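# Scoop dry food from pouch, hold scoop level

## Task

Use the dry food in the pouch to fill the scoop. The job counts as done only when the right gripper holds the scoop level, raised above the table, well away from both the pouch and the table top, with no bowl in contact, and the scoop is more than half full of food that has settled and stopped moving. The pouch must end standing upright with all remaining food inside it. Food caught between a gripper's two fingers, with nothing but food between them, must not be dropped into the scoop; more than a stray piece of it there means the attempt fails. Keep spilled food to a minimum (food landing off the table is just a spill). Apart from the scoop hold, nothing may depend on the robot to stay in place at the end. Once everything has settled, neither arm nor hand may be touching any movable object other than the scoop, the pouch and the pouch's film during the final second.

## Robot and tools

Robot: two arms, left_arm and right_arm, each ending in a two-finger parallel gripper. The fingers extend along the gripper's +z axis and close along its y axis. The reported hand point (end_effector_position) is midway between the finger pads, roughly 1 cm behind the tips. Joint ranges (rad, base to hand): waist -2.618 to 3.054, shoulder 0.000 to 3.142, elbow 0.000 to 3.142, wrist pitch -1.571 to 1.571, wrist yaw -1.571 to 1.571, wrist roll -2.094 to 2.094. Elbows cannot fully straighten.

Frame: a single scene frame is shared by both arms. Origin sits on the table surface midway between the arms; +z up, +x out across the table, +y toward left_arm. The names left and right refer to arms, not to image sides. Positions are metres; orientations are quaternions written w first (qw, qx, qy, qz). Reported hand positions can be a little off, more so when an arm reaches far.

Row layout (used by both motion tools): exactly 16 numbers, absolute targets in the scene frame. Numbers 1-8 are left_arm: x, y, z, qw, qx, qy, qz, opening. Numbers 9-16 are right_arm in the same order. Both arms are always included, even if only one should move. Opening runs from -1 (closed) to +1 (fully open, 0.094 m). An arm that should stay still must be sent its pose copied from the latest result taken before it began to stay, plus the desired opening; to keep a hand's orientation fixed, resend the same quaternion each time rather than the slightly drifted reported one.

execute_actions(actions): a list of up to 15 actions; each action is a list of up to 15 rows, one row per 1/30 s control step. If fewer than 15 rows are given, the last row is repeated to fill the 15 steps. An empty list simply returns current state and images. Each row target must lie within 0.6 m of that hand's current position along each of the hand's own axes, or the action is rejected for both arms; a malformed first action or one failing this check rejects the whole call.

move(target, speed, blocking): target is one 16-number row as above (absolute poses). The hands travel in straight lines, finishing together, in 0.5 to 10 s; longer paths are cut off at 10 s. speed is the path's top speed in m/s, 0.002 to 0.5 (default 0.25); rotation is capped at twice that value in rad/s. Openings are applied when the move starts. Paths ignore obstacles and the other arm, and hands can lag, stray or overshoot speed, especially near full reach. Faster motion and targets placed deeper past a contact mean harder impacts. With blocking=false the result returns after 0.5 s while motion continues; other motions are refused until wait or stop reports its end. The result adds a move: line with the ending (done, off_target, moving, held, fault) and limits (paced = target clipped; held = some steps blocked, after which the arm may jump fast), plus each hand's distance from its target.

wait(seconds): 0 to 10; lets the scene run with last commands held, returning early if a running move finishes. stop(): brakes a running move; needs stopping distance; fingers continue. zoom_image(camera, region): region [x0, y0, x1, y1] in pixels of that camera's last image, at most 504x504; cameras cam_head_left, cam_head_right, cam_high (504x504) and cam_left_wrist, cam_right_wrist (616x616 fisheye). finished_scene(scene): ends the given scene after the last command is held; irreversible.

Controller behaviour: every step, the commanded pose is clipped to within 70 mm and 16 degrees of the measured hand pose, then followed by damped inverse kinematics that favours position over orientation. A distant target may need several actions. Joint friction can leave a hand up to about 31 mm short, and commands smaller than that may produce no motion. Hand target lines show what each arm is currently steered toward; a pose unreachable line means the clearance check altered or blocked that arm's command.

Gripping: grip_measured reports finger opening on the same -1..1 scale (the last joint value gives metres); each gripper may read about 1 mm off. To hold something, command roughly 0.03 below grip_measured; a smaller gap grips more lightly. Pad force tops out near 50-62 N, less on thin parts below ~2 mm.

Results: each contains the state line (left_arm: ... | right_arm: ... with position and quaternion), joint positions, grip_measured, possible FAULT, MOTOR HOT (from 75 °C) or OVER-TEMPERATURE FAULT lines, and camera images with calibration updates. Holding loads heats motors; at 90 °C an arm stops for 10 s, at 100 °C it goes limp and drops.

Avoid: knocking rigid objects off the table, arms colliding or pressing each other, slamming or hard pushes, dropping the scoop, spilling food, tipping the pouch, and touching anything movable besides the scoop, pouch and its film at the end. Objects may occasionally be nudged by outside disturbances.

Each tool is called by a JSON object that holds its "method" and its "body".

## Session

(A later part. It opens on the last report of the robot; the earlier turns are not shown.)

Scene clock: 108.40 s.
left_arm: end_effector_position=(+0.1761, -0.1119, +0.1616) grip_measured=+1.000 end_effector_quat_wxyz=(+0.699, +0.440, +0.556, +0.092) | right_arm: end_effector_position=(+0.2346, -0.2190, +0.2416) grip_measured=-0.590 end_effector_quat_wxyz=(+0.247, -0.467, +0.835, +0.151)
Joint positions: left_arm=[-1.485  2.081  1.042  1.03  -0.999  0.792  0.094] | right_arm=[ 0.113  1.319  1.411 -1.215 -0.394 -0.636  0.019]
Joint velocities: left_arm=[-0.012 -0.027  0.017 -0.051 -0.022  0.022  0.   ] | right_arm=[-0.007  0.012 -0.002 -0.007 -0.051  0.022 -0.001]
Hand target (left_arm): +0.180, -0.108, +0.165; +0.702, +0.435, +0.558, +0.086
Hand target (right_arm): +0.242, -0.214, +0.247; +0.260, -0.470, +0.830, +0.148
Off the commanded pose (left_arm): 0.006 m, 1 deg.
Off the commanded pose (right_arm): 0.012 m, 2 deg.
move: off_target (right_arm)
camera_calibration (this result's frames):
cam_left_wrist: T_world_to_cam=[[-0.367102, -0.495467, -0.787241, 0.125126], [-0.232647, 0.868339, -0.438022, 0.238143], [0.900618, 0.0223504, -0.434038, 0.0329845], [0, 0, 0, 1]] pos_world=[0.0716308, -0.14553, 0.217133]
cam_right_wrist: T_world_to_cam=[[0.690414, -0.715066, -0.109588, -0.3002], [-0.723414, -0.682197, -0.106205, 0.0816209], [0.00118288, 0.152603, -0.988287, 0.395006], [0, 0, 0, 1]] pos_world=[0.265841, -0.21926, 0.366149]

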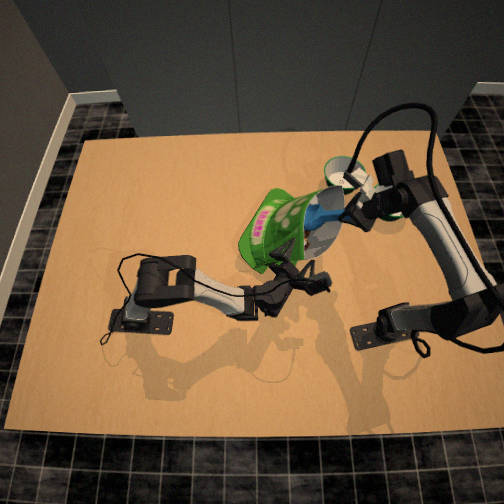

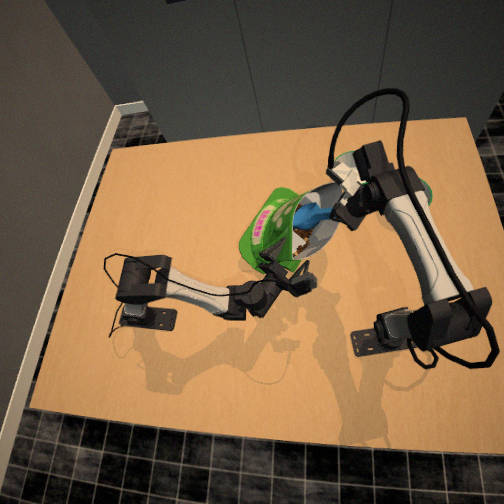

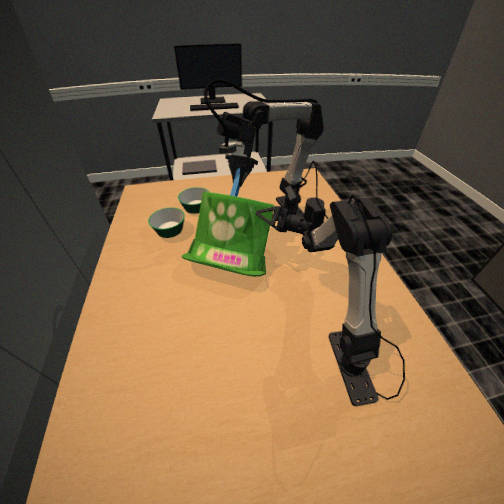

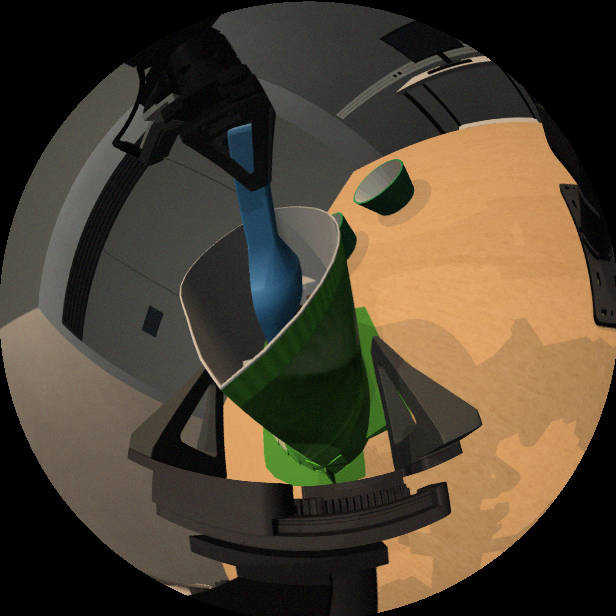

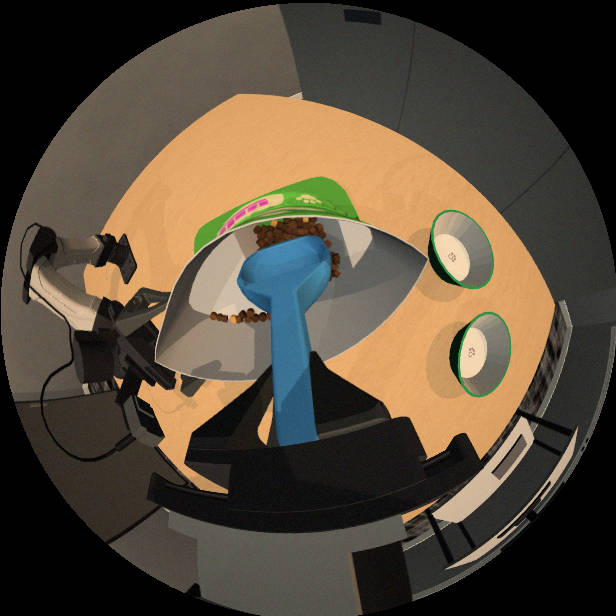

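{"method": "move", "body": {"target": [0.18,-0.108,0.165,0.701,0.435,0.557,0.086,1,0.248,-0.23,0.243,0.166,-0.483,0.854,0.094,-0.66], "speed": 0.06}}

Scene clock: 110.60 s.
left_arm: end_effector_position=(+0.1761, -0.1119, +0.1615) grip_measured=+1.000 end_effector_quat_wxyz=(+0.699, +0.440, +0.556, +0.092) | right_arm: end_effector_position=(+0.2445, -0.2334, +0.2371) grip_measured=-0.590 end_effector_quat_wxyz=(+0.160, -0.476, +0.859, +0.100)
Joint positions: left_arm=[-1.485  2.081  1.042  1.029 -0.999  0.792  0.094] | right_arm=[ 0.133  1.484  1.614 -1.416 -0.256 -0.663  0.019]
Joint velocities: left_arm=[-0.002 -0.017 -0.007  0.022 -0.051 -0.022  0.   ] | right_arm=[-0.002 -0.002 -0.007  0.037  0.007  0.066 -0.   ]
Hand target (left_arm): +0.180, -0.108, +0.165; +0.702, +0.435, +0.558, +0.086
Hand target (right_arm): +0.248, -0.230, +0.243; +0.166, -0.483, +0.854, +0.095
Off the commanded pose (left_arm): 0.007 m, 1 deg.
Off the commanded pose (right_arm): 0.008 m, 1 deg.
move: done
camera_calibration (this result's frames):
cam_left_wrist: T_world_to_cam=[[-0.367111, -0.495167, -0.787425, 0.125141], [-0.232652, 0.868506, -0.437688, 0.238081], [0.900612, 0.0225159, -0.43404, 0.0329767], [0, 0, 0, 1]] pos_world=[0.0716315, -0.145551, 0.217058]
cam_right_wrist: T_world_to_cam=[[0.677058, -0.733998, -0.0532843, -0.332329], [-0.72851, -0.678728, 0.0927434, 0.0333446], [-0.104239, -0.0239746, -0.994263, 0.378732], [0, 0, 0, 1]] pos_world=[0.288777, -0.212217, 0.355759]

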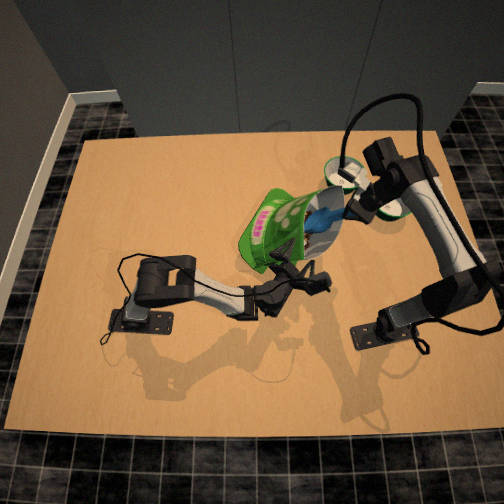

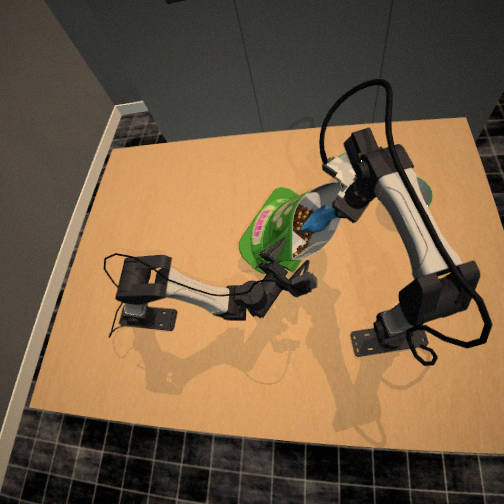

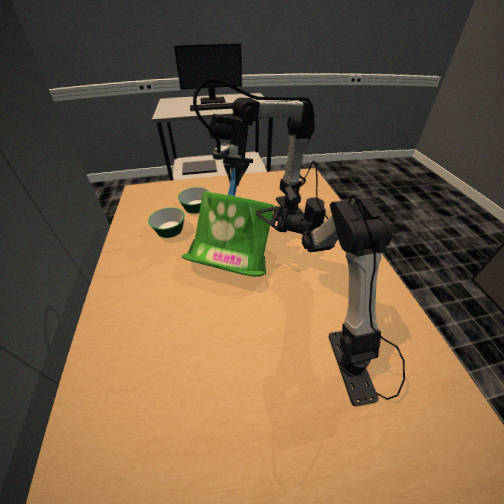

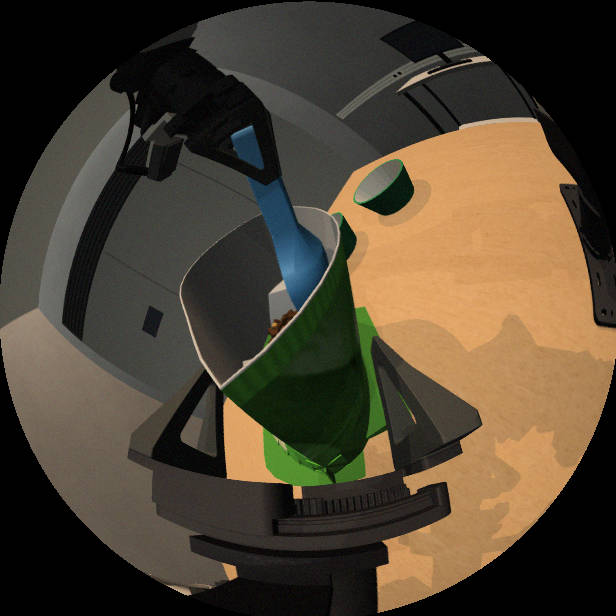

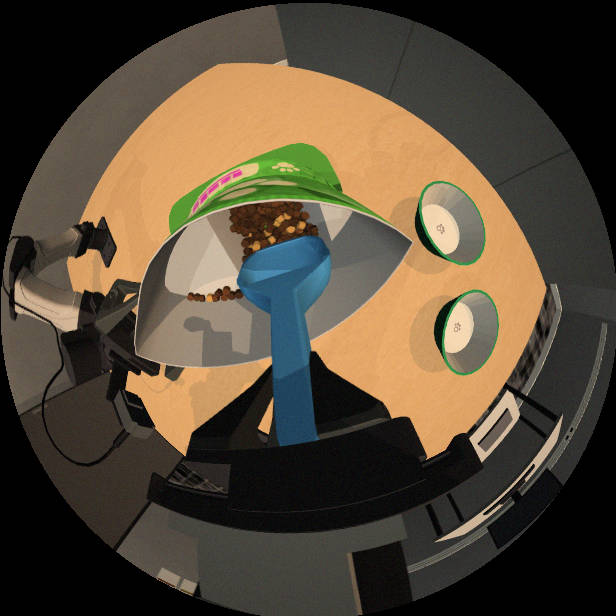

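{"method": "zoom_image", "body": {"camera": "cam_right_wrist", "region": [170,170,400,340]}}

Region (170, 170, 400, 340) of cam_right_wrist's 616x616 image, scaled by 2.191, with more detail than that image has; it fills the top 373 rows of this view, and the rest is white.

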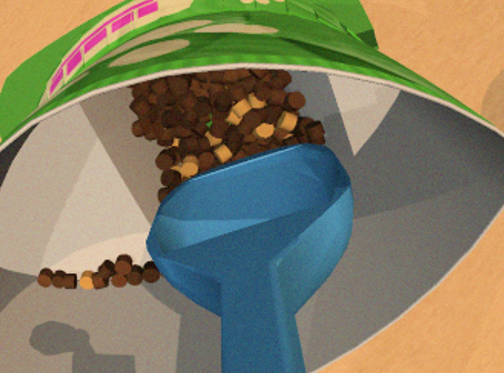

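{"method": "move", "body": {"target": [0.18,-0.108,0.165,0.701,0.435,0.557,0.086,1,0.258,-0.203,0.20,0.166,-0.483,0.854,0.094,-0.66], "speed": 0.03}}

{"method": "zoom_image", "body": {"camera": "cam_right_wrist", "region": [150,150,420,360]}}

Scene clock: 112.97 s.
left_arm: end_effector_position=(+0.1772, -0.1110, +0.1603) grip_measured=+1.000 end_effector_quat_wxyz=(+0.698, +0.441, +0.556, +0.093) | right_arm: end_effector_position=(+0.2520, -0.2138, +0.2217) grip_measured=-0.591 end_effector_quat_wxyz=(+0.177, -0.478, +0.856, +0.087)
Joint positions: left_arm=[-1.482  2.081  1.038  1.029 -0.999  0.791  0.094] | right_arm=[ 0.207  1.476  1.533 -1.29  -0.213 -0.596  0.019]
Joint velocities: left_arm=[-0.002 -0.002  0.012 -0.022  0.022 -0.022  0.   ] | right_arm=[-0.007 -0.012  0.002 -0.022  0.081 -0.081  0.001]
Hand target (left_arm): +0.180, -0.108, +0.165; +0.702, +0.435, +0.558, +0.086
Hand target (right_arm): +0.256, -0.204, +0.201; +0.165, -0.484, +0.854, +0.094
Off the commanded pose (left_arm): 0.006 m, 1 deg.
Off the commanded pose (right_arm): 0.025 m, 2 deg.
move: off_target (right_arm)
camera_calibration (this result's frames):
cam_left_wrist: T_world_to_cam=[[-0.366872, -0.4942, -0.788144, 0.125249], [-0.23471, 0.868984, -0.435634, 0.237084], [0.900175, 0.0251634, -0.4348, 0.0319841], [0, 0, 0, 1]] pos_world=[0.0728052, -0.14493, 0.215903]
cam_right_wrist: T_world_to_cam=[[0.677895, -0.734897, -0.0196108, -0.331731], [-0.73252, -0.67748, 0.0665983, 0.0605893], [-0.0622288, -0.0307813, -0.997587, 0.353401], [0, 0, 0, 1]] pos_world=[0.291253, -0.191862, 0.342007]

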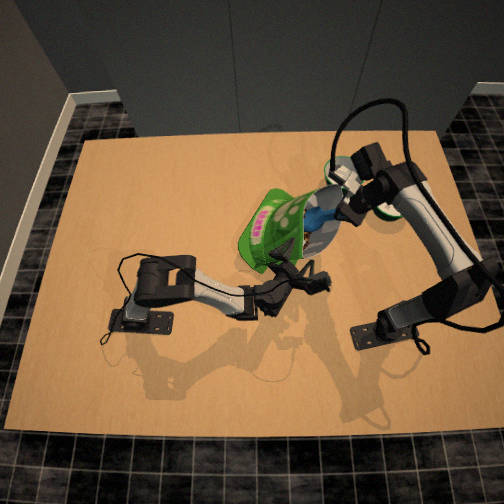

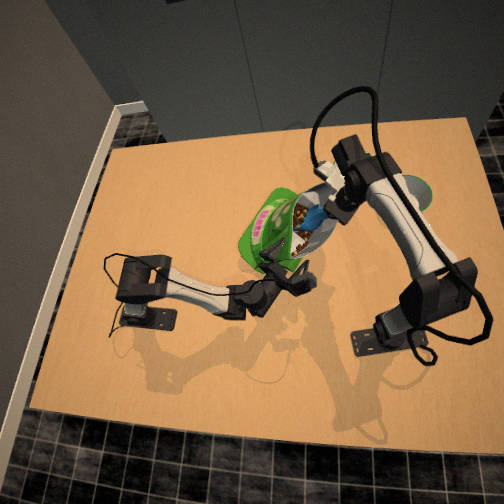

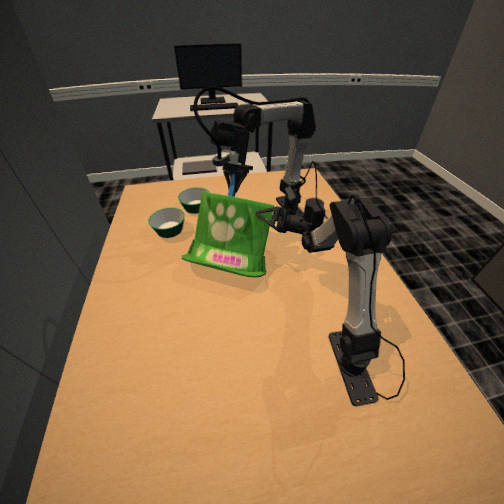

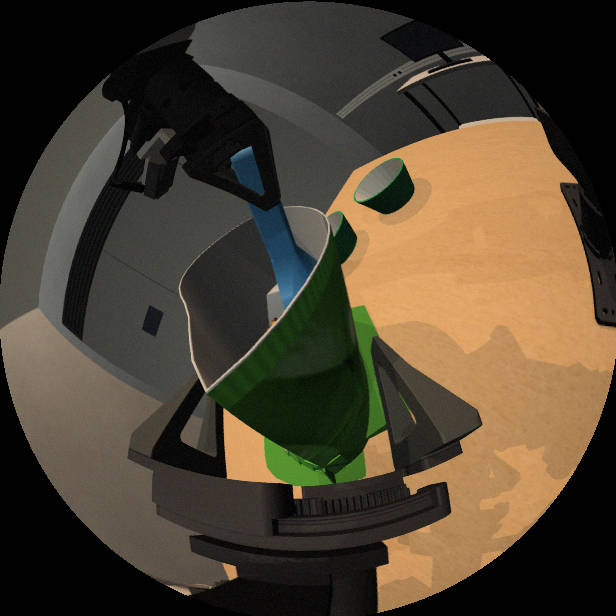

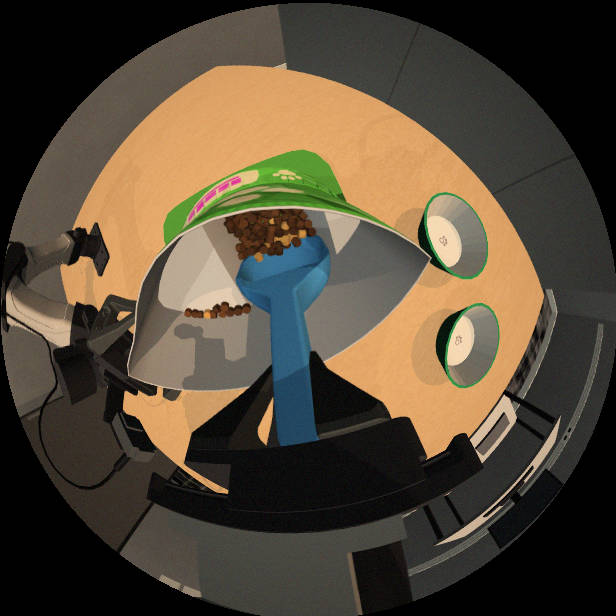

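Region (150, 150, 420, 360) of cam_right_wrist's 616x616 image, scaled by 1.867, with more detail than that image has.

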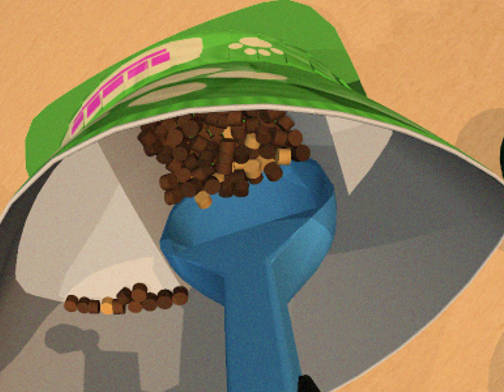

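{"method": "move", "body": {"target": [0.18,-0.108,0.165,0.701,0.435,0.557,0.086,0.5,0.236,-0.213,0.232,0.166,-0.483,0.854,0.094,-0.66], "speed": 0.03}}

{"method": "move", "body": {"target": [0.18,-0.108,0.165,0.701,0.435,0.557,0.086,0.5,0.25,-0.19,0.195,0.166,-0.483,0.854,0.094,-0.66], "speed": 0.03}}

{"method": "zoom_image", "body": {"camera": "cam_right_wrist", "region": [150,150,420,360]}}

Scene clock: 114.00 s.
left_arm: end_effector_position=(+0.1772, -0.1109, +0.1603) grip_measured=+0.503 end_effector_quat_wxyz=(+0.698, +0.441, +0.556, +0.093) | right_arm: end_effector_position=(+0.2478, -0.2157, +0.2213) grip_measured=-0.591 end_effector_quat_wxyz=(+0.169, -0.476, +0.858, +0.088)
Joint positions: left_arm=[-1.482  2.081  1.038  1.029 -0.999  0.792  0.071] | right_arm=[ 0.207  1.473  1.533 -1.309 -0.212 -0.592  0.019]
Joint velocities: left_arm=[-0.017  0.002  0.007  0.007  0.022 -0.007 -0.001] | right_arm=[ 0.012  0.012 -0.002 -0.022  0.051 -0.051  0.001]
Hand target (left_arm): +0.180, -0.108, +0.165; +0.702, +0.435, +0.558, +0.086
Hand target (right_arm): +0.236, -0.213, +0.232; +0.167, -0.483, +0.854, +0.094
Off the commanded pose (left_arm): 0.006 m, 1 deg.
Off the commanded pose (right_arm): 0.016 m, 1 deg.
move: off_target (right_arm)
camera_calibration (this result's frames):
cam_left_wrist: T_world_to_cam=[[-0.366375, -0.493821, -0.788613, 0.125319], [-0.234865, 0.869181, -0.435158, 0.237017], [0.900338, 0.0257868, -0.434427, 0.0319334], [0, 0, 0, 1]] pos_world=[0.0728296, -0.144949, 0.21584]
cam_right_wrist: T_world_to_cam=[[0.674775, -0.737577, -0.0256711, -0.328696], [-0.733957, -0.674297, 0.0814316, 0.0540022], [-0.077372, -0.0361065, -0.996348, 0.354928], [0, 0, 0, 1]] pos_world=[0.288892, -0.19321, 0.340796]

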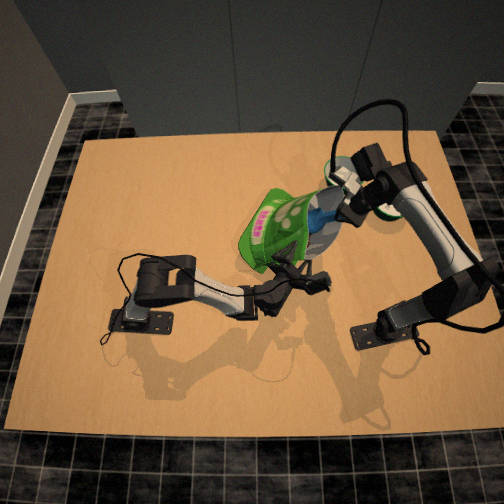

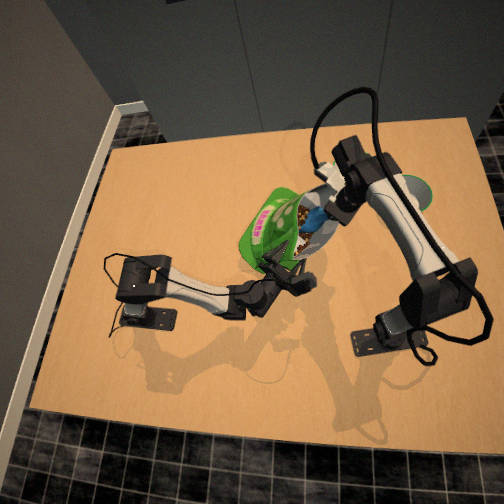

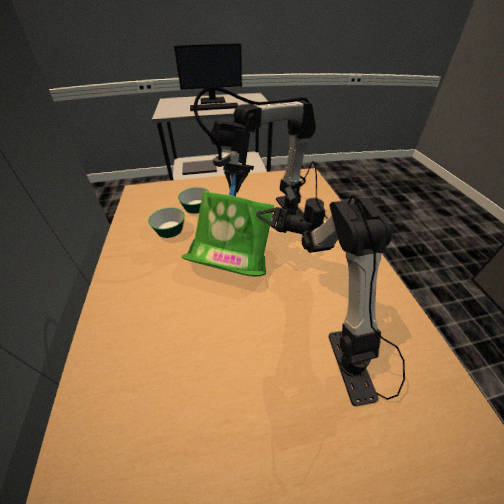

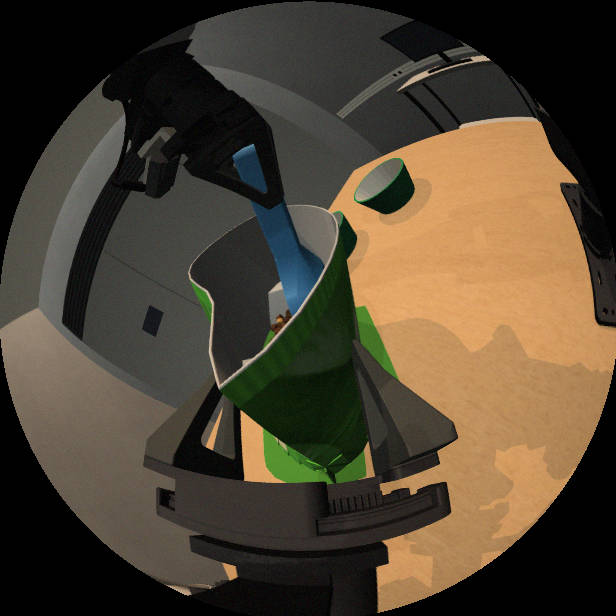

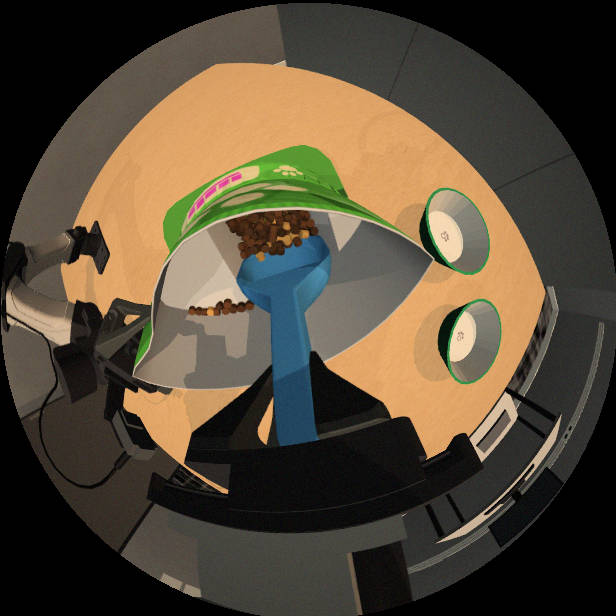

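Scene clock: 115.47 s.
left_arm: end_effector_position=(+0.1772, -0.1109, +0.1603) grip_measured=+0.503 end_effector_quat_wxyz=(+0.698, +0.441, +0.556, +0.093) | right_arm: end_effector_position=(+0.2444, -0.2103, +0.2212) grip_measured=-0.591 end_effector_quat_wxyz=(+0.175, -0.472, +0.861, +0.073)
Joint positions: left_arm=[-1.482  2.081  1.038  1.029 -0.999  0.792  0.071] | right_arm=[ 0.252  1.454  1.514 -1.287 -0.168 -0.542  0.019]
Joint velocities: left_arm=[-0.002  0.007 -0.007 -0.022  0.022 -0.007 -0.   ] | right_arm=[ 0.007  0.002 -0.002 -0.022 -0.022 -0.022  0.001]
Hand target (left_arm): +0.180, -0.108, +0.165; +0.702, +0.435, +0.558, +0.086
Hand target (right_arm): +0.247, -0.192, +0.196; +0.164, -0.484, +0.855, +0.094
Off the commanded pose (left_arm): 0.006 m, 1 deg.
Off the commanded pose (right_arm): 0.034 m, 3 deg.
move: off_target (right_arm)
camera_calibration (this result's frames):
cam_left_wrist: T_world_to_cam=[[-0.366222, -0.493561, -0.788846, 0.125358], [-0.234778, 0.869325, -0.434919, 0.236979], [0.900423, 0.0259267, -0.434243, 0.0319044], [0, 0, 0, 1]] pos_world=[0.0728187, -0.144967, 0.215809]
cam_right_wrist: T_world_to_cam=[[0.662687, -0.748891, 0.00277427, -0.328122], [-0.746775, -0.660527, 0.0776618, 0.0620694], [-0.0563278, -0.0535372, -0.996976, 0.346144], [0, 0, 0, 1]] pos_world=[0.283292, -0.186198, 0.341187]

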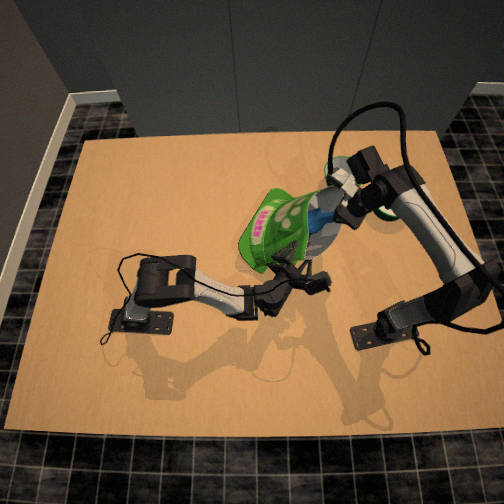

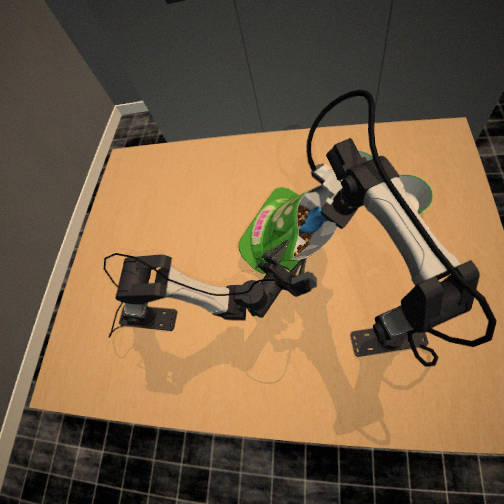

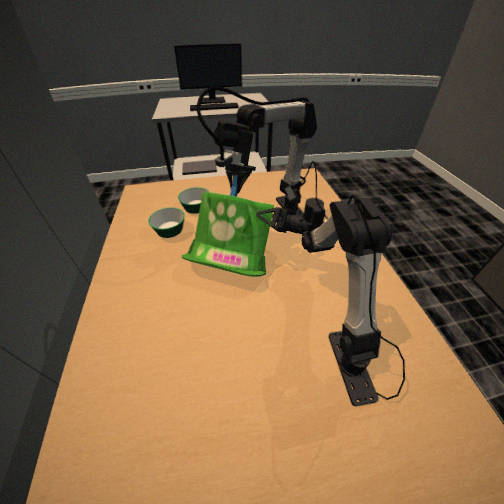

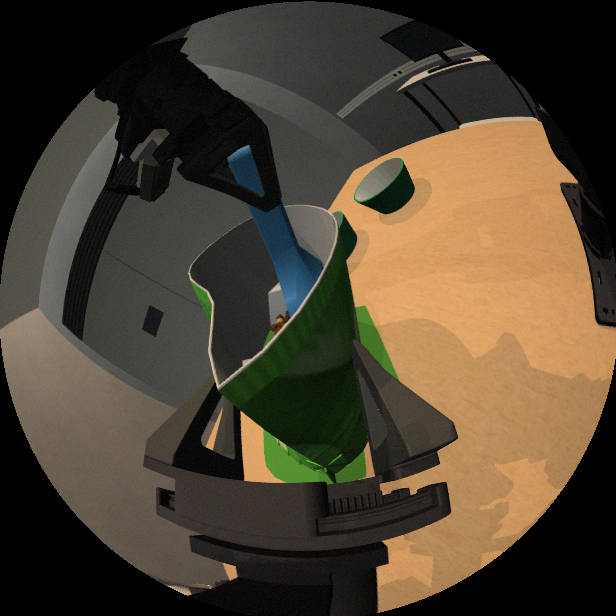

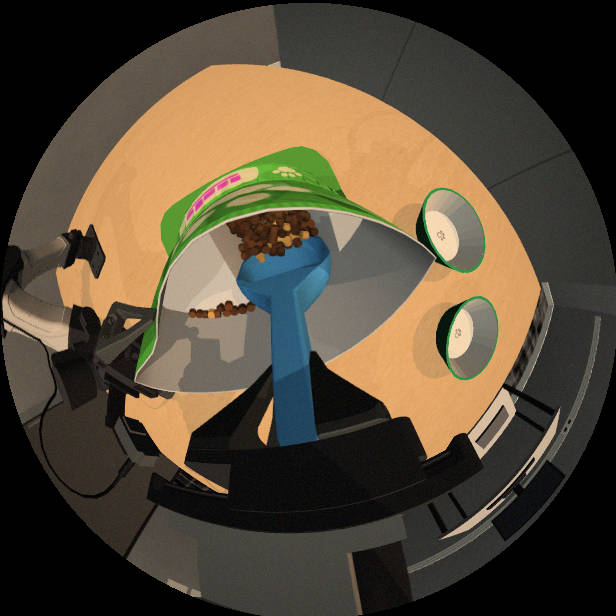

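Region (150, 150, 420, 360) of cam_right_wrist's 616x616 image, scaled by 1.867, with more detail than that image has.

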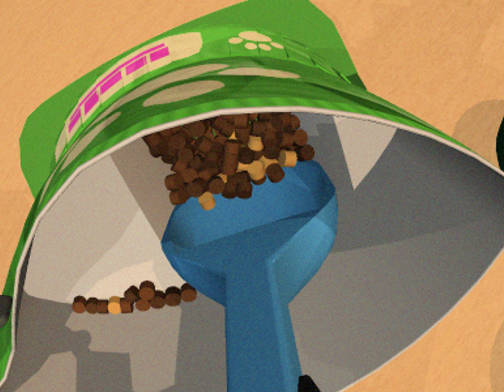

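{"method": "move", "body": {"target": [0.18,-0.108,0.165,0.701,0.435,0.557,0.086,0.5,0.232,-0.24,0.262,0.162,-0.52,0.832,0.101,-0.66], "speed": 0.05}}

{"method": "zoom_image", "body": {"camera": "cam_right_wrist", "region": [150,150,420,360]}}

Scene clock: 117.67 s.
left_arm: end_effector_position=(+0.1772, -0.1109, +0.1603) grip_measured=+0.503 end_effector_quat_wxyz=(+0.698, +0.441, +0.556, +0.093) | right_arm: end_effector_position=(+0.2265, -0.2422, +0.2545) grip_measured=-0.591 end_effector_quat_wxyz=(+0.152, -0.521, +0.835, +0.094)
Joint positions: left_arm=[-1.482  2.081  1.038  1.029 -0.999  0.792  0.071] | right_arm=[ 0.121  1.467  1.683 -1.533 -0.259 -0.782  0.019]
Joint velocities: left_arm=[ 0.017 -0.012 -0.007 -0.022  0.007  0.022  0.   ] | right_arm=[-0.017  0.007  0.017  0.022  0.037 -0.022  0.001]
Hand target (left_arm): +0.180, -0.108, +0.165; +0.702, +0.435, +0.558, +0.086
Hand target (right_arm): +0.232, -0.240, +0.262; +0.163, -0.520, +0.832, +0.101
Off the commanded pose (left_arm): 0.006 m, 1 deg.
Off the commanded pose (right_arm): 0.010 m, 1 deg.
move: done
camera_calibration (this result's frames):
cam_left_wrist: T_world_to_cam=[[-0.36607, -0.493301, -0.78908, 0.125397], [-0.23469, 0.869468, -0.434679, 0.236941], [0.900507, 0.0260665, -0.434059, 0.0318753], [0, 0, 0, 1]] pos_world=[0.0728078, -0.144985, 0.215777]
cam_right_wrist: T_world_to_cam=[[0.747449, -0.66368, -0.0291197, -0.33075], [-0.657814, -0.745538, 0.107023, -0.0231792], [-0.0927386, -0.0608386, -0.99383, 0.382323], [0, 0, 0, 1]] pos_world=[0.267428, -0.213533, 0.372814]

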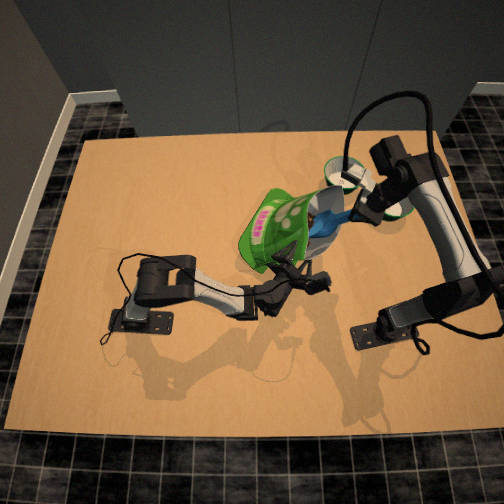

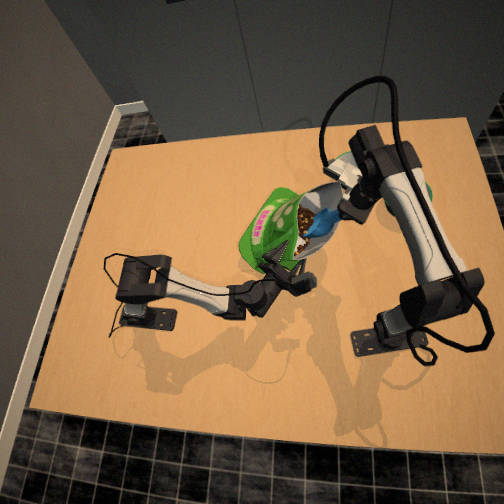

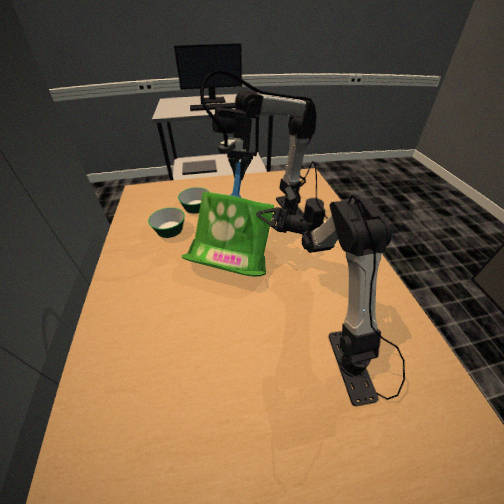

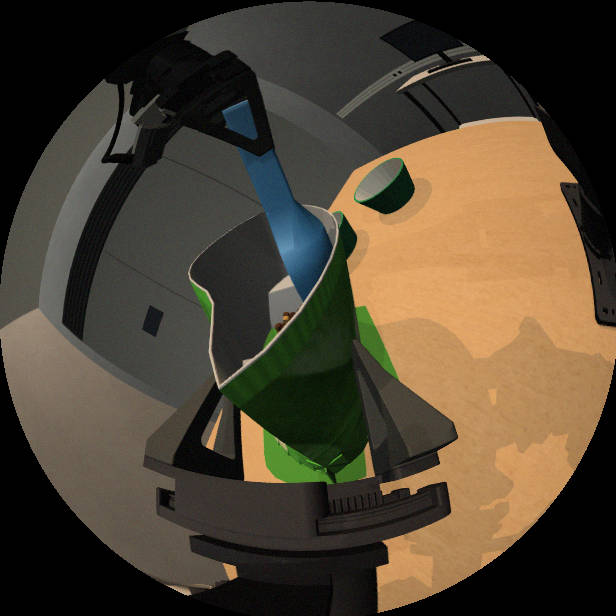

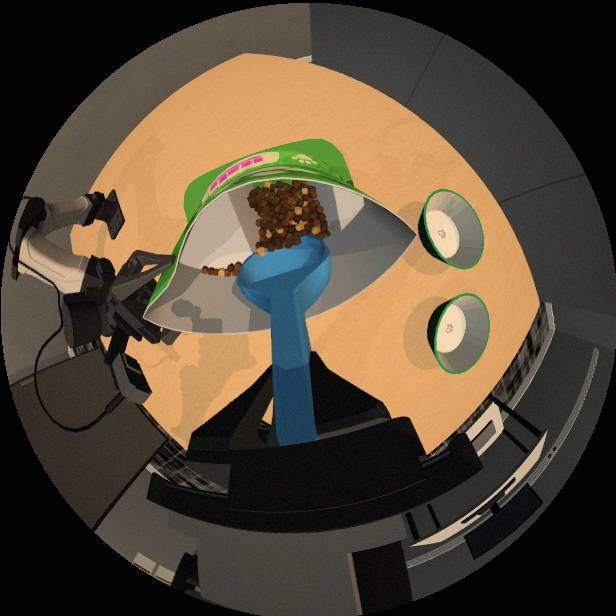

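Region (150, 150, 420, 360) of cam_right_wrist's 616x616 image, scaled by 1.867, with more detail than that image has.

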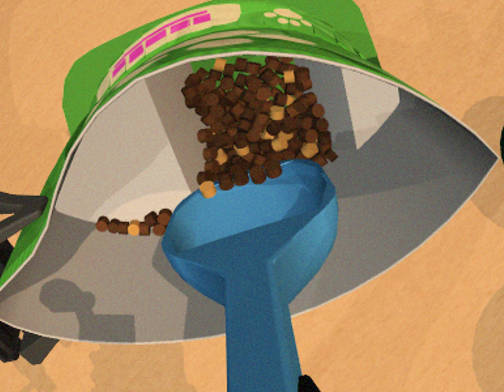

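{"method": "move", "body": {"target": [0.18,-0.108,0.165,0.701,0.435,0.557,0.086,0.5,0.243,-0.235,0.215,0.162,-0.52,0.832,0.101,-0.66], "speed": 0.03}}

{"method": "zoom_image", "body": {"camera": "cam_right_wrist", "region": [150,150,420,360]}}

Scene clock: 119.60 s.
left_arm: end_effector_position=(+0.1772, -0.1109, +0.1603) grip_measured=+0.503 end_effector_quat_wxyz=(+0.698, +0.441, +0.556, +0.094) | right_arm: end_effector_position=(+0.2439, -0.2335, +0.2219) grip_measured=-0.591 end_effector_quat_wxyz=(+0.165, -0.522, +0.831, +0.101)
Joint positions: left_arm=[-1.482  2.081  1.038  1.029 -0.999  0.793  0.071] | right_arm=[ 0.121  1.467  1.533 -1.361 -0.278 -0.784  0.019]
Joint velocities: left_arm=[-0.002 -0.002  0.002 -0.007  0.066  0.051 -0.   ] | right_arm=[-0.002  0.002 -0.012  0.007 -0.051 -0.022  0.001]
Hand target (left_arm): +0.180, -0.108, +0.165; +0.702, +0.435, +0.558, +0.086
Hand target (right_arm): +0.243, -0.235, +0.215; +0.162, -0.520, +0.832, +0.101
Off the commanded pose (left_arm): 0.006 m, 1 deg.
Off the commanded pose (right_arm): 0.007 m, 0 deg.
move: done
camera_calibration (this result's frames):
cam_left_wrist: T_world_to_cam=[[-0.365764, -0.492782, -0.789546, 0.125475], [-0.234516, 0.869754, -0.434201, 0.236865], [0.900677, 0.026346, -0.43369, 0.0318171], [0, 0, 0, 1]] pos_world=[0.072786, -0.14502, 0.215714]
cam_right_wrist: T_world_to_cam=[[0.751987, -0.658396, -0.0320992, -0.338112], [-0.654898, -0.751758, 0.0772538, 0.00261523], [-0.0749944, -0.0370722, -0.996495, 0.35389], [0, 0, 0, 1]] pos_world=[0.282508, -0.207526, 0.341595]

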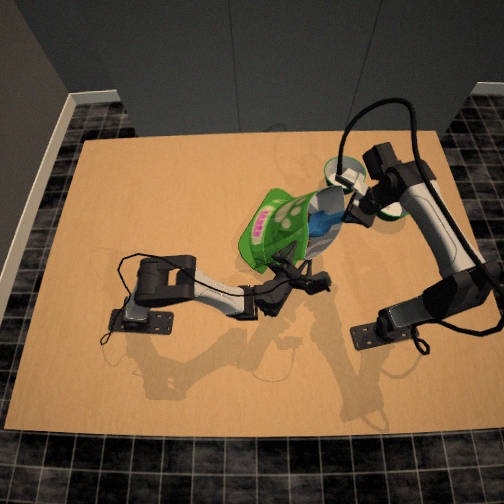

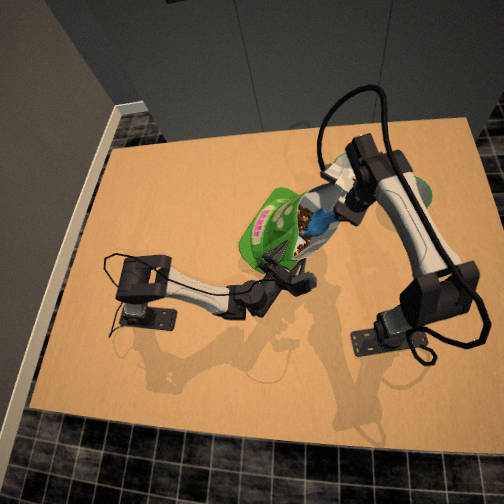

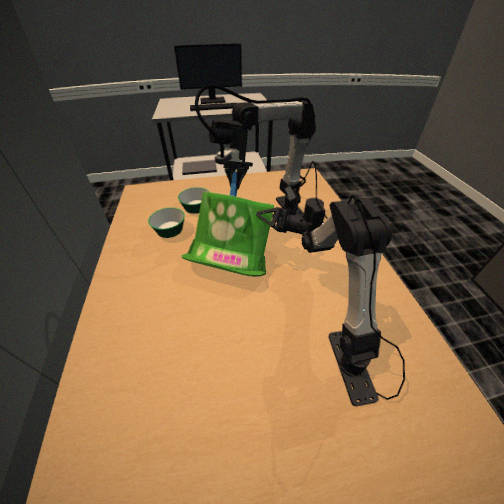

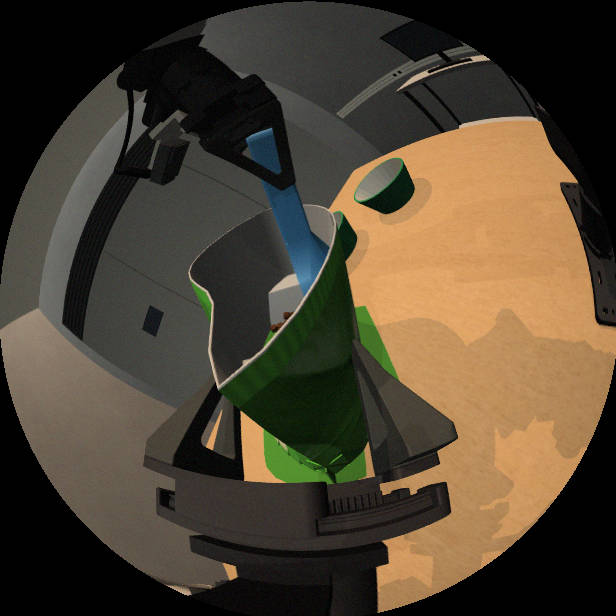

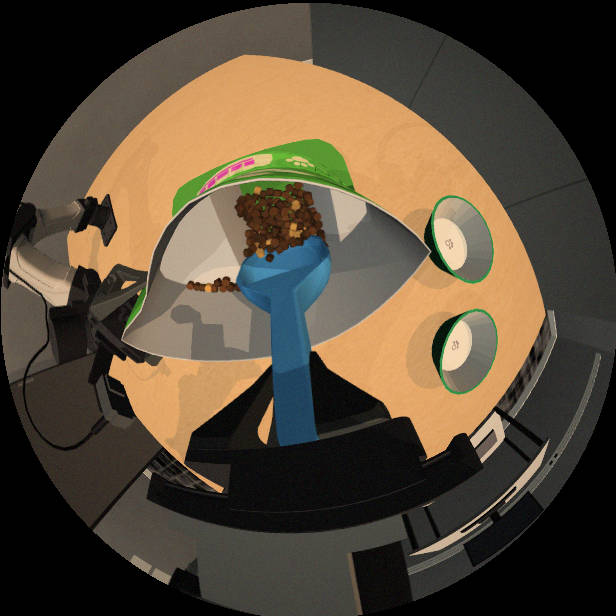

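Region (150, 150, 420, 360) of cam_right_wrist's 616x616 image, scaled by 1.867, with more detail than that image has.

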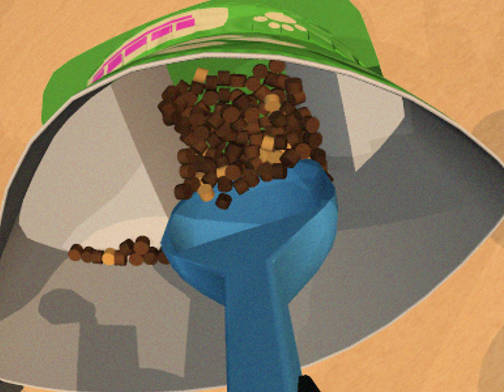

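Aligned. Push along ~30° down.

{"method": "move", "body": {"target": [0.18,-0.108,0.165,0.701,0.435,0.557,0.086,0.5,0.26,-0.195,0.185,0.162,-0.52,0.832,0.101,-0.66], "speed": 0.03}}

{"method": "zoom_image", "body": {"camera": "cam_right_wrist", "region": [150,150,420,360]}}

Scene clock: 121.83 s.
left_arm: end_effector_position=(+0.1808, -0.1090, +0.1604) grip_measured=+0.503 end_effector_quat_wxyz=(+0.698, +0.437, +0.559, +0.097) | right_arm: end_effector_position=(+0.2526, -0.2138, +0.2163) grip_measured=-0.591 end_effector_quat_wxyz=(+0.182, -0.515, +0.834, +0.079)
Joint positions: left_arm=[-1.476  2.081  1.038  1.029 -1.005  0.79   0.071] | right_arm=[ 0.207  1.47   1.504 -1.265 -0.213 -0.683  0.019]
Joint velocities: left_arm=[-0.002  0.012  0.007  0.007  0.007  0.022 -0.   ] | right_arm=[-0.012  0.002 -0.012 -0.095 -0.037  0.037  0.001]
Hand target (left_arm): +0.180, -0.108, +0.165; +0.702, +0.435, +0.558, +0.086
Hand target (right_arm): +0.257, -0.197, +0.186; +0.161, -0.520, +0.833, +0.100
Off the commanded pose (left_arm): 0.005 m, 1 deg.
Off the commanded pose (right_arm): 0.037 m, 3 deg.
move: off_target (right_arm)
camera_calibration (this result's frames):
cam_left_wrist: T_world_to_cam=[[-0.360708, -0.499037, -0.787941, 0.125902], [-0.245681, 0.865818, -0.43589, 0.237927], [0.899739, 0.0363531, -0.434912, 0.0299468], [0, 0, 0, 1]] pos_world=[0.0769238, -0.14426, 0.215938]
cam_right_wrist: T_world_to_cam=[[0.734788, -0.678127, 0.0152042, -0.341957], [-0.677703, -0.733021, 0.0582932, 0.0374494], [-0.0283852, -0.0531371, -0.998184, 0.334838], [0, 0, 0, 1]] pos_world=[0.28615, -0.186647, 0.337246]

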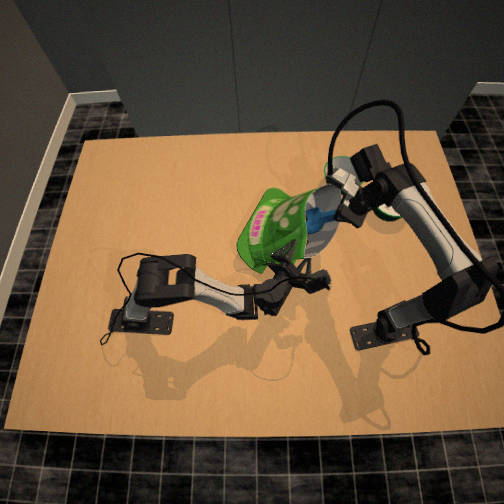

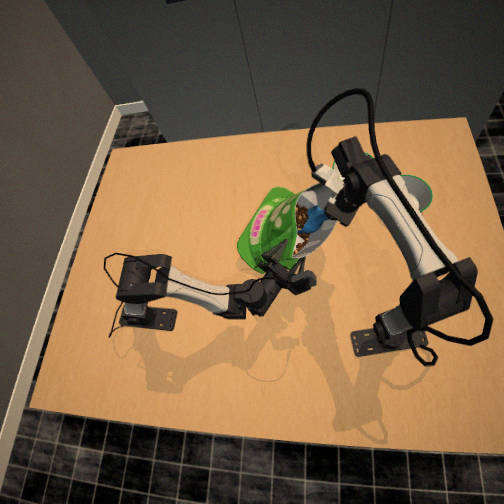

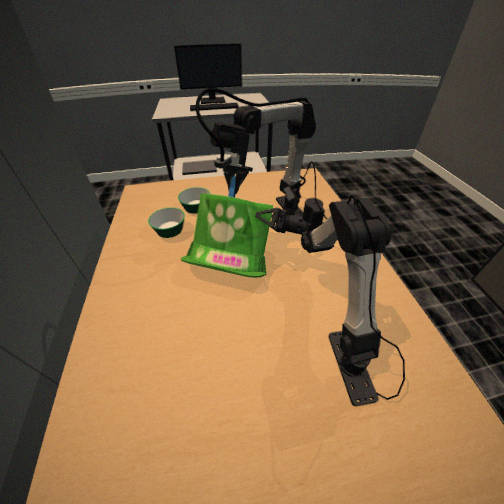

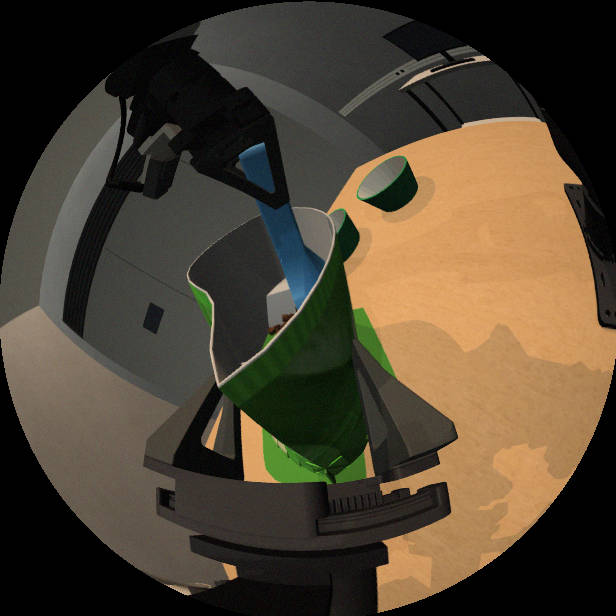

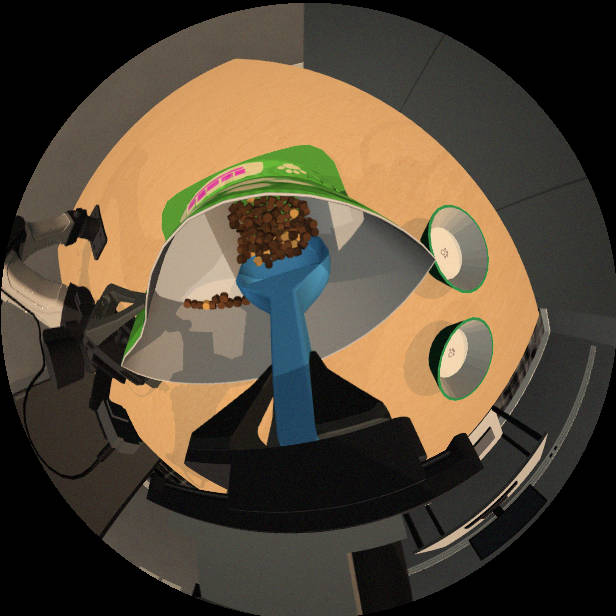

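Region (150, 150, 420, 360) of cam_right_wrist's 616x616 image, scaled by 1.867, with more detail than that image has.

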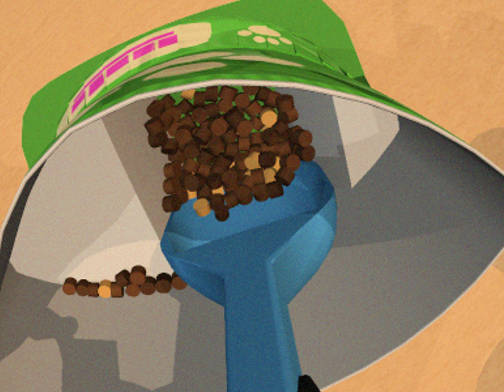

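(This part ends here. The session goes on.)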